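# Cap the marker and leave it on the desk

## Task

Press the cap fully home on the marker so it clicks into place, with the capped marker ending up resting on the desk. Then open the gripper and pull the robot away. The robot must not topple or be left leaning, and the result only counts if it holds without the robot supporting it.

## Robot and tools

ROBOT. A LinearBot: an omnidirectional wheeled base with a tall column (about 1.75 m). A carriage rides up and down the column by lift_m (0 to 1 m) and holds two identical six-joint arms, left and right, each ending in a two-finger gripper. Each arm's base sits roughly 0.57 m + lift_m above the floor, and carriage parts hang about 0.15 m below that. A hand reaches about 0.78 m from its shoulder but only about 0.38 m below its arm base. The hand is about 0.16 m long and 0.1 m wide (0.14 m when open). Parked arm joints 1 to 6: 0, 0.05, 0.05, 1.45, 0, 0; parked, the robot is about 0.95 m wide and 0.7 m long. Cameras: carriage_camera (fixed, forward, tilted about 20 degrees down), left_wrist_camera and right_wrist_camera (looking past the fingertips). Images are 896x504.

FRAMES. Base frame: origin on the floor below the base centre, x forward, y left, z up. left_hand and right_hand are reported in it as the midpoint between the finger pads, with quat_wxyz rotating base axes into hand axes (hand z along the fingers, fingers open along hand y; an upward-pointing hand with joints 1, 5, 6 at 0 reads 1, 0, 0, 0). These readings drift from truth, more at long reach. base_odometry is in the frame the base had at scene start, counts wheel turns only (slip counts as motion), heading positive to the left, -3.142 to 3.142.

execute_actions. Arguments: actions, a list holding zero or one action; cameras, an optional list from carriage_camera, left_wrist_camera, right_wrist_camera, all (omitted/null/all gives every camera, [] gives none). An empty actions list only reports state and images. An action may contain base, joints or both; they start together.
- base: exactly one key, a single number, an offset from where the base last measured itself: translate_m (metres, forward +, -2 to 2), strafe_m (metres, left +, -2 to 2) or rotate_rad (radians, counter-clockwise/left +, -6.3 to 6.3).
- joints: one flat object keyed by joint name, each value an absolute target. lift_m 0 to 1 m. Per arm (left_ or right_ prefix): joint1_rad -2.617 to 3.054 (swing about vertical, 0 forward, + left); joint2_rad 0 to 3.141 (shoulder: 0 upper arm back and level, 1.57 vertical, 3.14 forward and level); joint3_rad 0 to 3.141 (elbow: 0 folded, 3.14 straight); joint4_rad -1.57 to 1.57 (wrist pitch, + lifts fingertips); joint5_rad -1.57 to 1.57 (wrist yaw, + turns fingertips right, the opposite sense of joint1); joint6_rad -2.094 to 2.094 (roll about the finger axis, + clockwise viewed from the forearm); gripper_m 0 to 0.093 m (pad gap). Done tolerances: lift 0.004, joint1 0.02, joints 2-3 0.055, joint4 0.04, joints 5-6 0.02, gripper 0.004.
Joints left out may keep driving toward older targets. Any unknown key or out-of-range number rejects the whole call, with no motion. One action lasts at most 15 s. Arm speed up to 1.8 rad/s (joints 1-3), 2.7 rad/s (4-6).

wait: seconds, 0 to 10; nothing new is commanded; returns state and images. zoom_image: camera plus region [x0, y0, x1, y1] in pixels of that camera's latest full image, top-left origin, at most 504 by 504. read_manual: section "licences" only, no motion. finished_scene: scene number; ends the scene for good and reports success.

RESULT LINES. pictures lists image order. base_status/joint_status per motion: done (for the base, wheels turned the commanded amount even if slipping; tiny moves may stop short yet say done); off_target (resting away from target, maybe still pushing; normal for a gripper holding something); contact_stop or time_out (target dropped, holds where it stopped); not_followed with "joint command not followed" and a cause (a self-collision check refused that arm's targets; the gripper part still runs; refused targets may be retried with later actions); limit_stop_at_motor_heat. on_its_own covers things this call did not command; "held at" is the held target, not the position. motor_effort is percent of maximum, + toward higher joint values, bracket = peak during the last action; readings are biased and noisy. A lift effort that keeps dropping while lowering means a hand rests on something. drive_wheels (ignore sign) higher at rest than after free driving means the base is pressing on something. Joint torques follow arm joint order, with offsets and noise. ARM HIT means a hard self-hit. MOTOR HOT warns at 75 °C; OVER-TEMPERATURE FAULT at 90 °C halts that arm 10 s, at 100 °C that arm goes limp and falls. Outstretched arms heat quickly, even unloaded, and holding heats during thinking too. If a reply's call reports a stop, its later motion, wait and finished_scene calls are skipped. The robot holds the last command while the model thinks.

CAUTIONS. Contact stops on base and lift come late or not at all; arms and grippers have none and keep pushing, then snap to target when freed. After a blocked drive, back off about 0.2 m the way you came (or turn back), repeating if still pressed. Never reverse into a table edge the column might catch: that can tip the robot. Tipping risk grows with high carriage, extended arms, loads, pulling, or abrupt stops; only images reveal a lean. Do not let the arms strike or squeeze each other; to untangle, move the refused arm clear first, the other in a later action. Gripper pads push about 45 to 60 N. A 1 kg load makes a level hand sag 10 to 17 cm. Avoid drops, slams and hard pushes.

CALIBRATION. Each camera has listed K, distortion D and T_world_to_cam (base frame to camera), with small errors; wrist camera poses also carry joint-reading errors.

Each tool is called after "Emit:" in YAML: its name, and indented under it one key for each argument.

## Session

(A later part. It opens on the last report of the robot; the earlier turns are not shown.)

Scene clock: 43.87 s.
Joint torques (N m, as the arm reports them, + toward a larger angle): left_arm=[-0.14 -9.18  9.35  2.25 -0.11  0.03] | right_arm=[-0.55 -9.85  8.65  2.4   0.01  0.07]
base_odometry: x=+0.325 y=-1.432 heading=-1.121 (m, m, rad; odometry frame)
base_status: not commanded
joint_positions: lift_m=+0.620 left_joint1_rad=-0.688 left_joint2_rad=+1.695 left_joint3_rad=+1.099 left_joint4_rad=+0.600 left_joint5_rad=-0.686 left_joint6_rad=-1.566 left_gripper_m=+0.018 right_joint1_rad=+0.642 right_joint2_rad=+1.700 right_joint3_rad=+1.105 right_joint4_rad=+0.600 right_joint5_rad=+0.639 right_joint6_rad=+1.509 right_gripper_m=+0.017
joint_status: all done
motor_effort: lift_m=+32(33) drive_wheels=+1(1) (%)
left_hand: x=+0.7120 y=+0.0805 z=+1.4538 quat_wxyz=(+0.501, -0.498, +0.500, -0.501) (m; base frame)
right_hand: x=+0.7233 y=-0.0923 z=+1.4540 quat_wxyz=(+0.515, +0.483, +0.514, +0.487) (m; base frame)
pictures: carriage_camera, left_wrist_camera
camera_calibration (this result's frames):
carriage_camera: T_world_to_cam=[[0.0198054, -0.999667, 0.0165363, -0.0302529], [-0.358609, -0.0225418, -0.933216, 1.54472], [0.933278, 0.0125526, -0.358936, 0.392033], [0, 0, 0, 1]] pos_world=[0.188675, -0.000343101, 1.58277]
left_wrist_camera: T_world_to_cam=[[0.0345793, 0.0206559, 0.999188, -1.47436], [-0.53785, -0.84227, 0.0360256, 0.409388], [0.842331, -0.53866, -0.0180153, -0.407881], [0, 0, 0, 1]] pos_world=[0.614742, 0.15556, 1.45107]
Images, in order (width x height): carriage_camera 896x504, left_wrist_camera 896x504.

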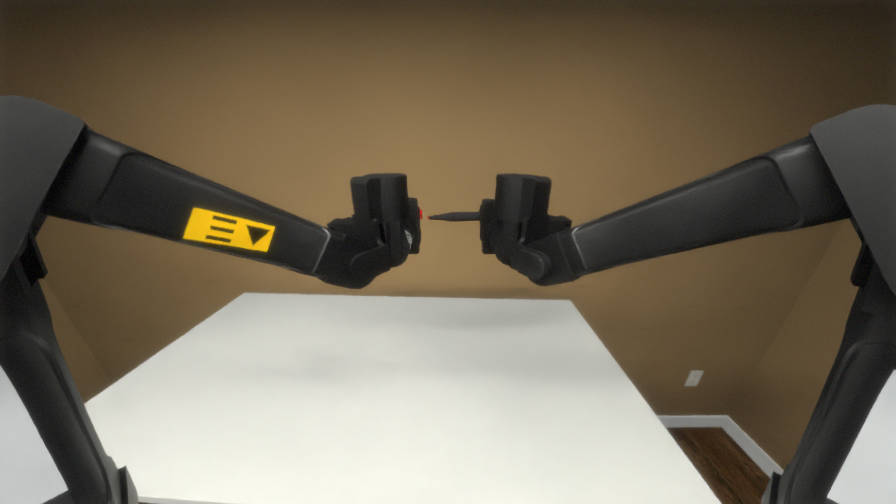

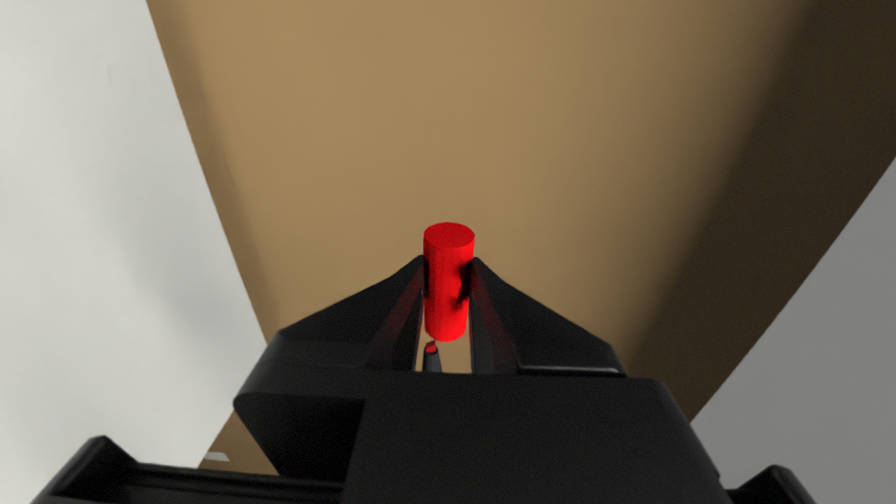

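Emit:
execute_actions:
  actions:
    - {"joints":{"right_joint6_rad":1.57}}
  cameras: ["left_wrist_camera"]

Emit:
execute_actions:
  actions:
    - {"joints":{"left_joint1_rad":-0.73,"left_joint5_rad":-0.732,"right_joint1_rad":0.682,"right_joint5_rad":0.69}}
  cameras: ["carriage_camera","left_wrist_camera"]

Emit:
zoom_image:
  camera: "carriage_camera"
  region: [400,180,500,240]

Scene clock: 46.83 s.
Joint torques (N m, as the arm reports them, + toward a larger angle): left_arm=[ 0.09 -9.16  9.34  2.25 -0.11  0.02] | right_arm=[-0.55 -9.84  8.63  2.41  0.03  0.08]
base_odometry: x=+0.325 y=-1.432 heading=-1.121 (m, m, rad; odometry frame)
base_status: not commanded
joint_positions: lift_m=+0.620 left_joint1_rad=-0.688 left_joint2_rad=+1.695 left_joint3_rad=+1.099 left_joint4_rad=+0.600 left_joint5_rad=-0.686 left_joint6_rad=-1.566 left_gripper_m=+0.018 right_joint1_rad=+0.642 right_joint2_rad=+1.700 right_joint3_rad=+1.105 right_joint4_rad=+0.600 right_joint5_rad=+0.639 right_joint6_rad=+1.563 right_gripper_m=+0.017
joint_status: all done
motor_effort: lift_m=+32(32) drive_wheels=-1(1) (%)
left_hand: x=+0.7120 y=+0.0805 z=+1.4538 quat_wxyz=(+0.501, -0.498, +0.500, -0.501) (m; base frame)
right_hand: x=+0.7233 y=-0.0923 z=+1.4540 quat_wxyz=(+0.501, +0.497, +0.501, +0.501) (m; base frame)
pictures: left_wrist_camera
camera_calibration (this result's frames):
left_wrist_camera: T_world_to_cam=[[0.0345793, 0.0206559, 0.999188, -1.47436], [-0.53785, -0.84227, 0.0360256, 0.409388], [0.842331, -0.53866, -0.0180153, -0.407881], [0, 0, 0, 1]] pos_world=[0.614742, 0.15556, 1.45107]
Images, in order (width x height): left_wrist_camera 896x504.

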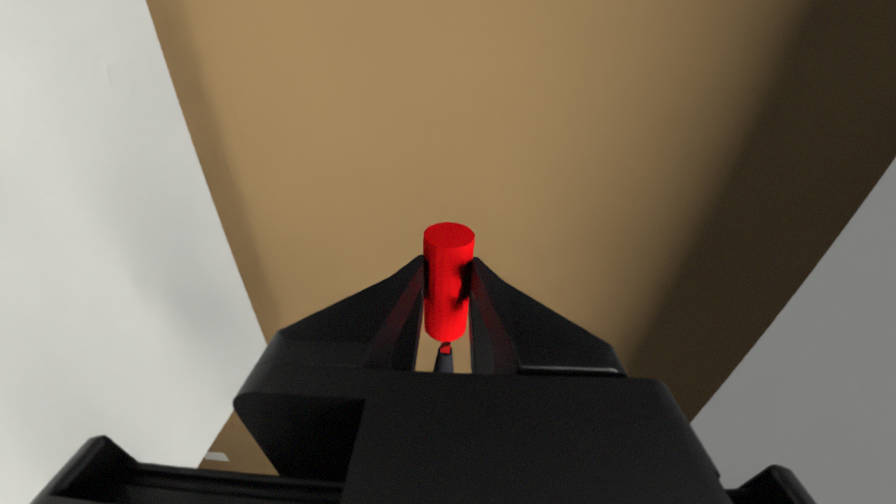

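Scene clock: 47.43 s.
Joint torques (N m, as the arm reports them, + toward a larger angle): left_arm=[-0.65 -9.27  9.32  2.22 -0.13  0.03] | right_arm=[ 0.12 -9.77  8.64  2.38  0.1   0.07]
base_odometry: x=+0.325 y=-1.432 heading=-1.121 (m, m, rad; odometry frame)
base_status: not commanded
joint_positions: lift_m=+0.620 left_joint1_rad=-0.728 left_joint2_rad=+1.695 left_joint3_rad=+1.099 left_joint4_rad=+0.600 left_joint5_rad=-0.728 left_joint6_rad=-1.566 left_gripper_m=+0.018 right_joint1_rad=+0.680 right_joint2_rad=+1.700 right_joint3_rad=+1.105 right_joint4_rad=+0.600 right_joint5_rad=+0.683 right_joint6_rad=+1.563 right_gripper_m=+0.017
joint_status: all done
motor_effort: lift_m=+32(32) drive_wheels=-1(1) (%)
left_hand: x=+0.7026 y=+0.0698 z=+1.4538 quat_wxyz=(+0.501, -0.499, +0.500, -0.500) (m; base frame)
right_hand: x=+0.7148 y=-0.0826 z=+1.4540 quat_wxyz=(+0.503, +0.499, +0.499, +0.499) (m; base frame)
pictures: carriage_camera, left_wrist_camera
camera_calibration (this result's frames):
carriage_camera: T_world_to_cam=[[0.0198054, -0.999667, 0.0165363, -0.0302529], [-0.358609, -0.0225418, -0.933216, 1.54472], [0.933278, 0.0125526, -0.358936, 0.392033], [0, 0, 0, 1]] pos_world=[0.188675, -0.000343101, 1.58277]
left_wrist_camera: T_world_to_cam=[[0.0346569, 0.0208588, 0.999182, -1.47385], [-0.536239, -0.843289, 0.036204, 0.393953], [0.843354, -0.537055, -0.0180405, -0.406485], [0, 0, 0, 1]] pos_world=[0.605143, 0.144654, 1.45105]
Images, in order (width x height): carriage_camera 896x504, left_wrist_camera 896x504.

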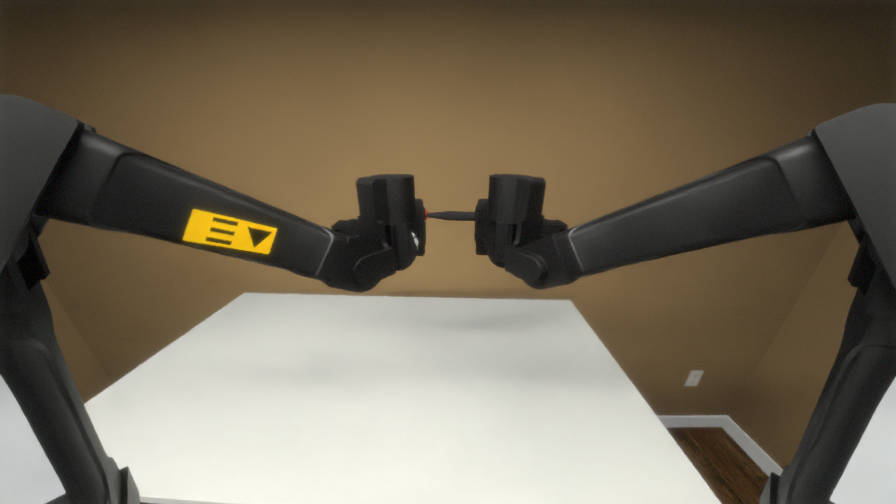

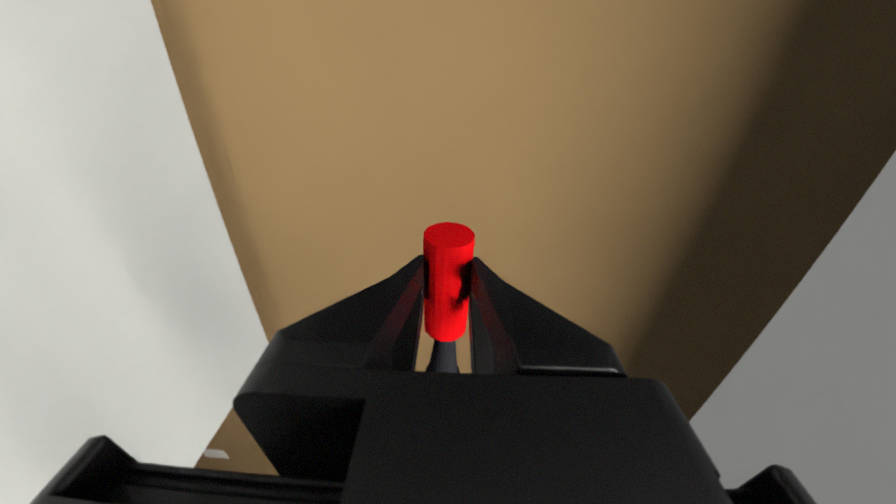

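Region (400, 180, 500, 240) of carriage_camera's 896x504 image, scaled by 5.040, with more detail than that image has; it fills the top 302 rows of this view, and the rest is white.

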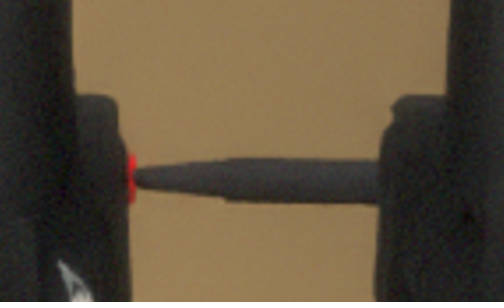

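Emit:
execute_actions:
  actions:
    - {"joints":{"left_joint1_rad":-0.775,"left_joint5_rad":-0.777,"right_joint1_rad":0.73,"right_joint5_rad":0.738,"right_joint4_rad":0.615,"right_joint6_rad":1.565}}
  cameras: ["left_wrist_camera"]

Emit:
execute_actions:
  actions:
    - {"joints":{"left_joint1_rad":-0.83,"left_joint5_rad":-0.73,"right_joint1_rad":0.785,"right_joint5_rad":0.69}}
  cameras: ["left_wrist_camera"]

Emit:
zoom_image:
  camera: "left_wrist_camera"
  region: [400,300,500,380]

Scene clock: 50.93 s.
Joint torques (N m, as the arm reports them, + toward a larger angle): left_arm=[-0.47 -9.11  9.26  2.21 -0.14  0.04] | right_arm=[ 0.01 -9.65  8.73  2.47  0.1   0.04]
base_odometry: x=+0.325 y=-1.432 heading=-1.121 (m, m, rad; odometry frame)
base_status: not commanded
joint_positions: lift_m=+0.620 left_joint1_rad=-0.773 left_joint2_rad=+1.695 left_joint3_rad=+1.099 left_joint4_rad=+0.600 left_joint5_rad=-0.772 left_joint6_rad=-1.566 left_gripper_m=+0.018 right_joint1_rad=+0.730 right_joint2_rad=+1.700 right_joint3_rad=+1.105 right_joint4_rad=+0.605 right_joint5_rad=+0.729 right_joint6_rad=+1.562 right_gripper_m=+0.017
joint_status: all done
motor_effort: lift_m=+32(32) drive_wheels=-1(1) (%)
left_hand: x=+0.6914 y=+0.0576 z=+1.4537 quat_wxyz=(+0.501, -0.498, +0.500, -0.501) (m; base frame)
right_hand: x=+0.7030 y=-0.0681 z=+1.4550 quat_wxyz=(+0.502, +0.497, +0.499, +0.502) (m; base frame)
pictures: left_wrist_camera
camera_calibration (this result's frames):
left_wrist_camera: T_world_to_cam=[[0.0348093, 0.0209568, 0.999174, -1.47329], [-0.537199, -0.84267, 0.0363893, 0.378091], [0.842737, -0.538023, -0.0180748, -0.403079], [0, 0, 0, 1]] pos_world=[0.594084, 0.132616, 1.45103]
Images, in order (width x height): left_wrist_camera 896x504.

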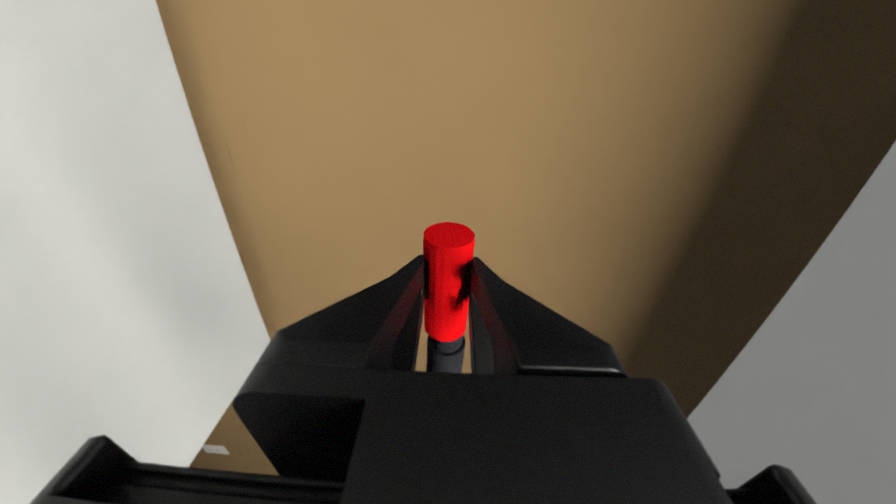

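Scene clock: 51.50 s.
Joint torques (N m, as the arm reports them, + toward a larger angle): left_arm=[-2.52 -9.21  9.17  2.13  0.53  0.02] | right_arm=[ 2.78 -9.86  8.55  2.46 -0.62  0.05]
base_odometry: x=+0.325 y=-1.432 heading=-1.121 (m, m, rad; odometry frame)
base_status: not commanded
joint_positions: lift_m=+0.620 left_joint1_rad=-0.795 left_joint2_rad=+1.695 left_joint3_rad=+1.099 left_joint4_rad=+0.602 left_joint5_rad=-0.793 left_joint6_rad=-1.566 left_gripper_m=+0.018 right_joint1_rad=+0.752 right_joint2_rad=+1.700 right_joint3_rad=+1.105 right_joint4_rad=+0.605 right_joint5_rad=+0.746 right_joint6_rad=+1.561 right_gripper_m=+0.017
joint_status: left_joint1_rad off_target (ended at -0.795, target -0.830); left_joint5_rad off_target (ended at -0.793, target -0.730); right_joint1_rad off_target (ended at +0.752, target +0.785); right_joint5_rad off_target (ended at +0.745, target +0.690)
motor_effort: lift_m=+32(32) drive_wheels=+1(1) (%)
left_hand: x=+0.6856 y=+0.0517 z=+1.4541 quat_wxyz=(+0.500, -0.498, +0.499, -0.502) (m; base frame)
right_hand: x=+0.6978 y=-0.0615 z=+1.4550 quat_wxyz=(+0.501, +0.496, +0.500, +0.503) (m; base frame)
pictures: left_wrist_camera
camera_calibration (this result's frames):
left_wrist_camera: T_world_to_cam=[[0.0335659, 0.0231052, 0.999169, -1.47257], [-0.538213, -0.841972, 0.0375507, 0.368907], [0.84214, -0.539026, -0.0158261, -0.404234], [0, 0, 0, 1]] pos_world=[0.5884, 0.126741, 1.4511]
Images, in order (width x height): left_wrist_camera 896x504.

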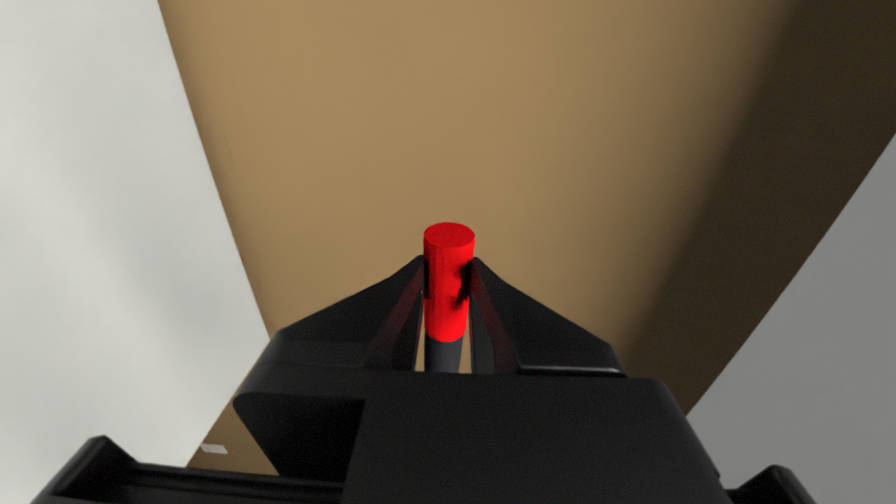

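Region (400, 300, 500, 380) of left_wrist_camera's 896x504 image, scaled by 5.040, with more detail than that image has; it fills the top 403 rows of this view, and the rest is white.

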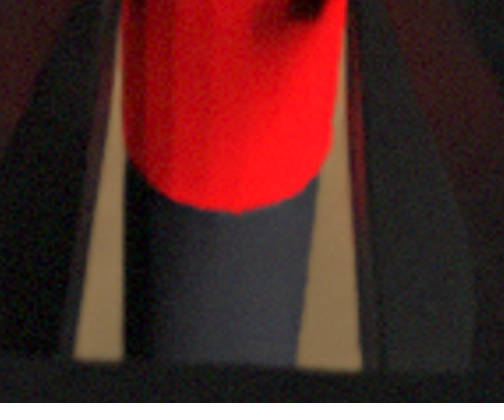

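One firmer press, then place.

Emit:
execute_actions:
  actions:
    - {"joints":{"left_joint1_rad":-0.86,"left_joint5_rad":-0.65,"right_joint1_rad":0.815,"right_joint5_rad":0.61}}
  cameras: []

Emit:
execute_actions:
  actions:
    - {"joints":{"left_joint1_rad":-0.795,"left_joint5_rad":-0.79,"right_joint1_rad":0.75,"right_joint5_rad":0.745}}
  cameras: []

Emit:
execute_actions:
  actions:
    - {"joints":{"left_gripper_m":0.07}}
  cameras: ["left_wrist_camera"]

Emit:
execute_actions:
  actions:
    - {"joints":{"left_joint1_rad":-0.3,"right_joint1_rad":0.3}}
  cameras: []

Emit:
execute_actions:
  actions:
    - {"joints":{"lift_m":0.61,"left_joint1_rad":0,"left_joint2_rad":0.05,"left_joint3_rad":0.05,"left_joint4_rad":1.45,"left_joint5_rad":0,"left_joint6_rad":0,"right_joint2_rad":2.57,"right_joint3_rad":1.635,"right_joint4_rad":-0.63,"right_joint5_rad":0}}
  cameras: []

Emit:
execute_actions:
  actions:
    - {"joints":{"lift_m":0.57}}
  cameras: ["carriage_camera"]

Scene clock: 56.63 s.
Joint torques (N m, as the arm reports them, + toward a larger angle): left_arm=[-4.11 -8.97  9.2   2.13  1.41  0.04] | right_arm=[ 4.75 -9.8   8.57  2.47 -1.57  0.06]
base_odometry: x=+0.325 y=-1.432 heading=-1.121 (m, m, rad; odometry frame)
base_status: not commanded
joint_positions: lift_m=+0.620 left_joint1_rad=-0.800 left_joint2_rad=+1.695 left_joint3_rad=+1.099 left_joint4_rad=+0.602 left_joint5_rad=-0.801 left_joint6_rad=-1.566 left_gripper_m=+0.018 right_joint1_rad=+0.757 right_joint2_rad=+1.700 right_joint3_rad=+1.105 right_joint4_rad=+0.605 right_joint5_rad=+0.749 right_joint6_rad=+1.561 right_gripper_m=+0.017
joint_status: left_joint1_rad off_target (ended at -0.800, target -0.860); left_joint5_rad off_target (ended at -0.801, target -0.650); right_joint1_rad off_target (ended at +0.757, target +0.815); right_joint5_rad off_target (ended at +0.749, target +0.610)
motor_effort: lift_m=+32(32) drive_wheels=+1(1) (%)
left_hand: x=+0.6843 y=+0.0509 z=+1.4541 quat_wxyz=(+0.501, -0.499, +0.499, -0.501) (m; base frame)
right_hand: x=+0.6964 y=-0.0597 z=+1.4550 quat_wxyz=(+0.501, +0.495, +0.501, +0.503) (m; base frame)
pictures: none
No camera images: the call's "cameras" was empty. Leave "cameras" out to get every camera's image.

Scene clock: 57.37 s.
Joint torques (N m, as the arm reports them, + toward a larger angle): left_arm=[-0.24 -9.09  9.29  2.14  0.06  0.03] | right_arm=[-0.21 -9.79  8.6   2.45 -0.09  0.05]
base_odometry: x=+0.325 y=-1.432 heading=-1.121 (m, m, rad; odometry frame)
base_status: not commanded
joint_positions: lift_m=+0.620 left_joint1_rad=-0.797 left_joint2_rad=+1.695 left_joint3_rad=+1.099 left_joint4_rad=+0.602 left_joint5_rad=-0.804 left_joint6_rad=-1.566 left_gripper_m=+0.018 right_joint1_rad=+0.753 right_joint2_rad=+1.700 right_joint3_rad=+1.105 right_joint4_rad=+0.605 right_joint5_rad=+0.754 right_joint6_rad=+1.561 right_gripper_m=+0.017
joint_status: all done
motor_effort: lift_m=+32(32) drive_wheels=+1(1) (%)
left_hand: x=+0.6851 y=+0.0527 z=+1.4541 quat_wxyz=(+0.503, -0.501, +0.497, -0.499) (m; base frame)
right_hand: x=+0.6974 y=-0.0623 z=+1.4549 quat_wxyz=(+0.503, +0.498, +0.499, +0.501) (m; base frame)
pictures: none
No camera images: the call's "cameras" was empty. Leave "cameras" out to get every camera's image.

Scene clock: 58.03 s.
Joint torques (N m, as the arm reports them, + toward a larger angle): left_arm=[-0.28 -9.13  9.23  2.17 -0.05  0.04] | right_arm=[-0.2  -9.81  8.57  2.46 -0.1   0.05]
base_odometry: x=+0.325 y=-1.432 heading=-1.121 (m, m, rad; odometry frame)
base_status: not commanded
joint_positions: lift_m=+0.620 left_joint1_rad=-0.797 left_joint2_rad=+1.695 left_joint3_rad=+1.099 left_joint4_rad=+0.602 left_joint5_rad=-0.797 left_joint6_rad=-1.566 left_gripper_m=+0.070 right_joint1_rad=+0.753 right_joint2_rad=+1.700 right_joint3_rad=+1.105 right_joint4_rad=+0.605 right_joint5_rad=+0.754 right_joint6_rad=+1.561 right_gripper_m=+0.017
joint_status: all done
motor_effort: lift_m=+32(32) drive_wheels=+1(1) (%)
left_hand: x=+0.6851 y=+0.0515 z=+1.4541 quat_wxyz=(+0.501, -0.499, +0.499, -0.501) (m; base frame)
right_hand: x=+0.6974 y=-0.0623 z=+1.4549 quat_wxyz=(+0.503, +0.498, +0.499, +0.501) (m; base frame)
pictures: left_wrist_camera
camera_calibration (this result's frames):
left_wrist_camera: T_world_to_cam=[[0.0335387, 0.0231857, 0.999168, -1.47253], [-0.536606, -0.842996, 0.0375738, 0.367427], [0.843166, -0.537419, -0.0158314, -0.40468], [0, 0, 0, 1]] pos_world=[0.587763, 0.126399, 1.4511]
Images, in order (width x height): left_wrist_camera 896x504.

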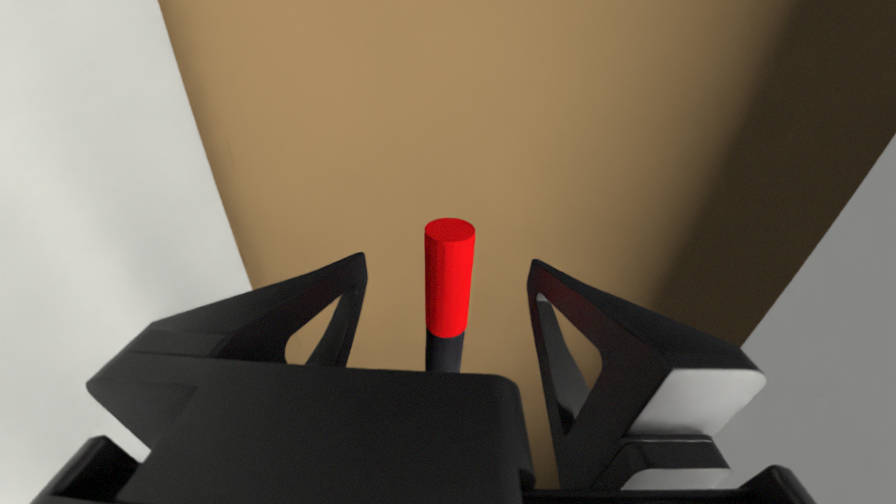

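Scene clock: 59.13 s.
Joint torques (N m, as the arm reports them, + toward a larger angle): left_arm=[-0.49 -9.03  9.2   2.13 -0.09  0.02] | right_arm=[ 0.26 -9.83  8.52  2.46 -0.01  0.06]
base_odometry: x=+0.325 y=-1.432 heading=-1.121 (m, m, rad; odometry frame)
base_status: not commanded
joint_positions: lift_m=+0.620 left_joint1_rad=-0.298 left_joint2_rad=+1.695 left_joint3_rad=+1.099 left_joint4_rad=+0.602 left_joint5_rad=-0.791 left_joint6_rad=-1.566 left_gripper_m=+0.070 right_joint1_rad=+0.296 right_joint2_rad=+1.700 right_joint3_rad=+1.105 right_joint4_rad=+0.605 right_joint5_rad=+0.747 right_joint6_rad=+1.561 right_gripper_m=+0.017
joint_status: all done
motor_effort: lift_m=+33(32) drive_wheels=-1(1) (%)
left_hand: x=+0.7581 y=+0.2863 z=+1.4541 quat_wxyz=(+0.608, -0.606, +0.362, -0.364) (m; base frame)
right_hand: x=+0.7629 y=-0.2802 z=+1.4550 quat_wxyz=(+0.602, +0.596, +0.375, +0.376) (m; base frame)
pictures: none
No camera images: the call's "cameras" was empty. Leave "cameras" out to get every camera's image.

Scene clock: 60.93 s.
Joint torques (N m, as the arm reports them, + toward a larger angle): left_arm=[-0.41  3.29  5.83 -0.28 -0.05  0.01] | right_arm=[  0.38 -16.05   7.16   0.33   0.02   0.13]
base_odometry: x=+0.325 y=-1.432 heading=-1.121 (m, m, rad; odometry frame)
base_status: not commanded
joint_positions: lift_m=+0.610 left_joint1_rad=-0.001 left_joint2_rad=+0.062 left_joint3_rad=+0.063 left_joint4_rad=+1.454 left_joint5_rad=-0.004 left_joint6_rad=-0.004 left_gripper_m=+0.070 right_joint1_rad=+0.296 right_joint2_rad=+2.585 right_joint3_rad=+1.619 right_joint4_rad=-0.624 right_joint5_rad=+0.007 right_joint6_rad=+1.561 right_gripper_m=+0.017
joint_status: all done
motor_effort: lift_m=+29(30) drive_wheels=-2(2) (%)
left_hand: x=+0.2895 y=+0.3121 z=+1.5898 quat_wxyz=(+0.998, -0.002, +0.058, -0.002) (m; base frame)
right_hand: x=+0.6694 y=-0.1878 z=+0.9953 quat_wxyz=(-0.003, +0.591, +0.807, -0.010) (m; base frame)
pictures: none
No camera images: the call's "cameras" was empty. Leave "cameras" out to get every camera's image.

Scene clock: 61.63 s.
Joint torques (N m, as the arm reports them, + toward a larger angle): left_arm=[-0.37  3.29  6.18 -0.24 -0.06  0.04] | right_arm=[  0.36 -15.37   6.89   0.41   0.04   0.13]
base_odometry: x=+0.325 y=-1.432 heading=-1.121 (m, m, rad; odometry frame)
base_status: not commanded
joint_positions: lift_m=+0.570 left_joint1_rad=-0.001 left_joint2_rad=+0.061 left_joint3_rad=+0.059 left_joint4_rad=+1.453 left_joint5_rad=-0.004 left_joint6_rad=-0.004 left_gripper_m=+0.070 right_joint1_rad=+0.296 right_joint2_rad=+2.575 right_joint3_rad=+1.623 right_joint4_rad=-0.627 right_joint5_rad=+0.007 right_joint6_rad=+1.561 right_gripper_m=+0.017
joint_status: all done
motor_effort: lift_m=+30(30) drive_wheels=-1(2) (%)
left_hand: x=+0.2905 y=+0.3120 z=+1.5487 quat_wxyz=(+0.998, -0.002, +0.060, -0.002) (m; base frame)
right_hand: x=+0.6731 y=-0.1866 z=+0.9601 quat_wxyz=(+0.001, +0.591, +0.807, -0.005) (m; base frame)
pictures: carriage_camera
camera_calibration (this result's frames):
carriage_camera: T_world_to_cam=[[0.0198054, -0.999667, 0.0165363, -0.0294292], [-0.358609, -0.0225418, -0.933216, 1.49824], [0.933278, 0.0125526, -0.358936, 0.374154], [0, 0, 0, 1]] pos_world=[0.188675, -0.000343101, 1.53296]
Images, in order (width x height): carriage_camera 896x504.

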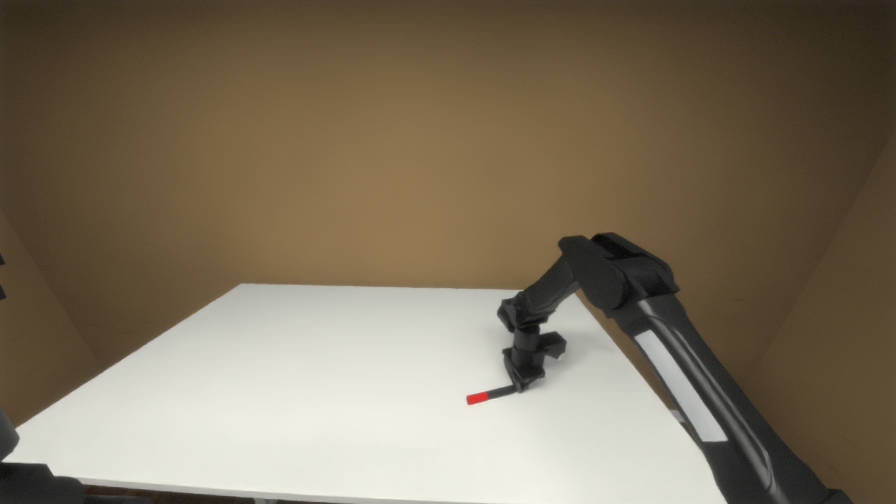

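Emit:
execute_actions:
  actions:
    - {"joints":{"right_gripper_m":0.035}}
  cameras: []

Emit:
execute_actions:
  actions:
    - {"joints":{"lift_m":0.65,"right_gripper_m":0.05}}
  cameras: ["right_wrist_camera"]

Emit:
execute_actions:
  actions:
    - {"base":{"translate_m":-0.25},"joints":{"right_joint1_rad":0,"right_joint2_rad":0.05,"right_joint3_rad":0.05,"right_joint4_rad":1.45,"right_joint6_rad":0}}
  cameras: ["carriage_camera"]

Scene clock: 64.40 s.
Joint torques (N m, as the arm reports them, + toward a larger angle): left_arm=[-0.31  3.37  6.18 -0.27 -0.04  0.02] | right_arm=[  0.39 -15.25   6.93   0.39   0.02   0.12]
base_odometry: x=+0.325 y=-1.432 heading=-1.121 (m, m, rad; odometry frame)
base_status: not commanded
joint_positions: lift_m=+0.570 left_joint1_rad=-0.001 left_joint2_rad=+0.061 left_joint3_rad=+0.059 left_joint4_rad=+1.453 left_joint5_rad=-0.004 left_joint6_rad=-0.004 left_gripper_m=+0.070 right_joint1_rad=+0.296 right_joint2_rad=+2.575 right_joint3_rad=+1.623 right_joint4_rad=-0.627 right_joint5_rad=+0.007 right_joint6_rad=+1.561 right_gripper_m=+0.035
joint_status: all done
motor_effort: lift_m=+29(30) drive_wheels=-2(2) (%)
left_hand: x=+0.2905 y=+0.3120 z=+1.5487 quat_wxyz=(+0.998, -0.002, +0.060, -0.002) (m; base frame)
right_hand: x=+0.6731 y=-0.1866 z=+0.9601 quat_wxyz=(+0.001, +0.591, +0.807, -0.005) (m; base frame)
pictures: none
No camera images: the call's "cameras" was empty. Leave "cameras" out to get every camera's image.

Scene clock: 65.27 s.
Joint torques (N m, as the arm reports them, + toward a larger angle): left_arm=[-0.41  3.4   6.27 -0.24 -0.08  0.04] | right_arm=[  0.34 -15.16   6.92   0.42   0.03   0.12]
base_odometry: x=+0.325 y=-1.432 heading=-1.121 (m, m, rad; odometry frame)
base_status: not commanded
joint_positions: lift_m=+0.650 left_joint1_rad=-0.001 left_joint2_rad=+0.061 left_joint3_rad=+0.059 left_joint4_rad=+1.453 left_joint5_rad=-0.003 left_joint6_rad=-0.004 left_gripper_m=+0.070 right_joint1_rad=+0.296 right_joint2_rad=+2.574 right_joint3_rad=+1.623 right_joint4_rad=-0.629 right_joint5_rad=+0.007 right_joint6_rad=+1.561 right_gripper_m=+0.050
joint_status: all done
motor_effort: lift_m=+33(40) drive_wheels=-2(2) (%)
left_hand: x=+0.2906 y=+0.3119 z=+1.6284 quat_wxyz=(+0.998, -0.002, +0.060, -0.002) (m; base frame)
right_hand: x=+0.6728 y=-0.1866 z=+1.0404 quat_wxyz=(+0.000, +0.591, +0.807, -0.005) (m; base frame)
pictures: right_wrist_camera
camera_calibration (this result's frames):
right_wrist_camera: T_world_to_cam=[[-0.95394, -0.297032, 0.0420814, 0.538515], [-0.212579, 0.768256, 0.603815, -0.339674], [-0.211681, 0.567058, -0.796013, 1.20282], [0, 0, 0, 1]] pos_world=[0.696119, -0.261157, 1.1399]
Images, in order (width x height): right_wrist_camera 896x504.

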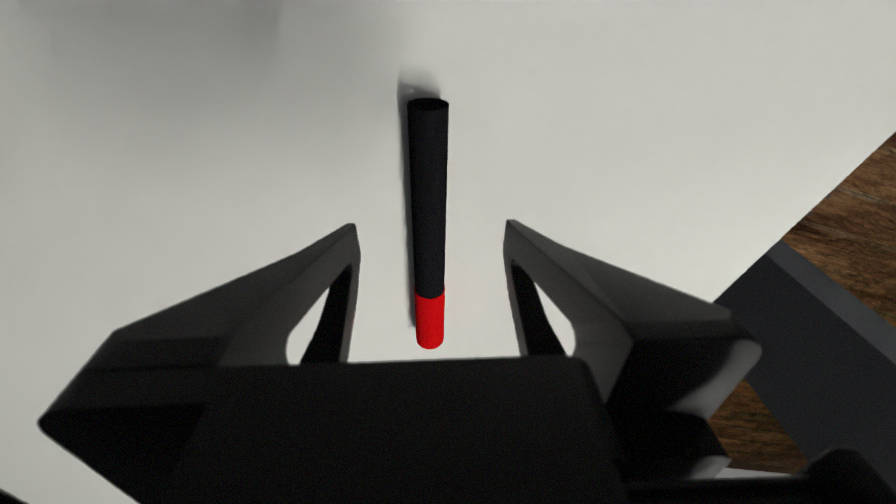

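Scene clock: 67.67 s.
Joint torques (N m, as the arm reports them, + toward a larger angle): left_arm=[-0.32  3.26  6.14 -0.24 -0.04  0.03] | right_arm=[ 0.38  3.49  5.16 -0.23 -0.03  0.05]
base_odometry: x=+0.217 y=-1.207 heading=-1.121 (m, m, rad; odometry frame)
base_status: done
joint_positions: lift_m=+0.650 left_joint1_rad=-0.001 left_joint2_rad=+0.061 left_joint3_rad=+0.059 left_joint4_rad=+1.453 left_joint5_rad=-0.003 left_joint6_rad=-0.004 left_gripper_m=+0.070 right_joint1_rad=-0.004 right_joint2_rad=+0.064 right_joint3_rad=+0.069 right_joint4_rad=+1.456 right_joint5_rad=+0.004 right_joint6_rad=+0.006 right_gripper_m=+0.050
joint_status: all done
motor_effort: lift_m=+33(33) drive_wheels=-1(9) (%)
left_hand: x=+0.2906 y=+0.3119 z=+1.6284 quat_wxyz=(+0.998, -0.002, +0.060, -0.002) (m; base frame)
right_hand: x=+0.2878 y=-0.3122 z=+1.6312 quat_wxyz=(+0.998, +0.002, +0.055, +0.001) (m; base frame)
pictures: carriage_camera
camera_calibration (this result's frames):
carriage_camera: T_world_to_cam=[[0.0198054, -0.999667, 0.0165363, -0.0307483], [-0.358609, -0.0225418, -0.933216, 1.57268], [0.933278, 0.0125526, -0.358936, 0.402786], [0, 0, 0, 1]] pos_world=[0.188675, -0.000343101, 1.61273]
Images, in order (width x height): carriage_camera 896x504.

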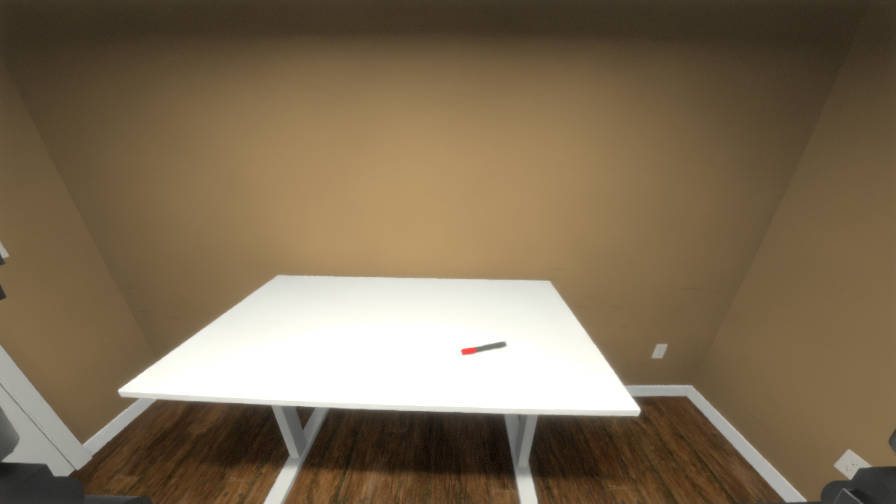

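Emit:
finished_scene:
  scene: 2

The scene is finished: the task was done.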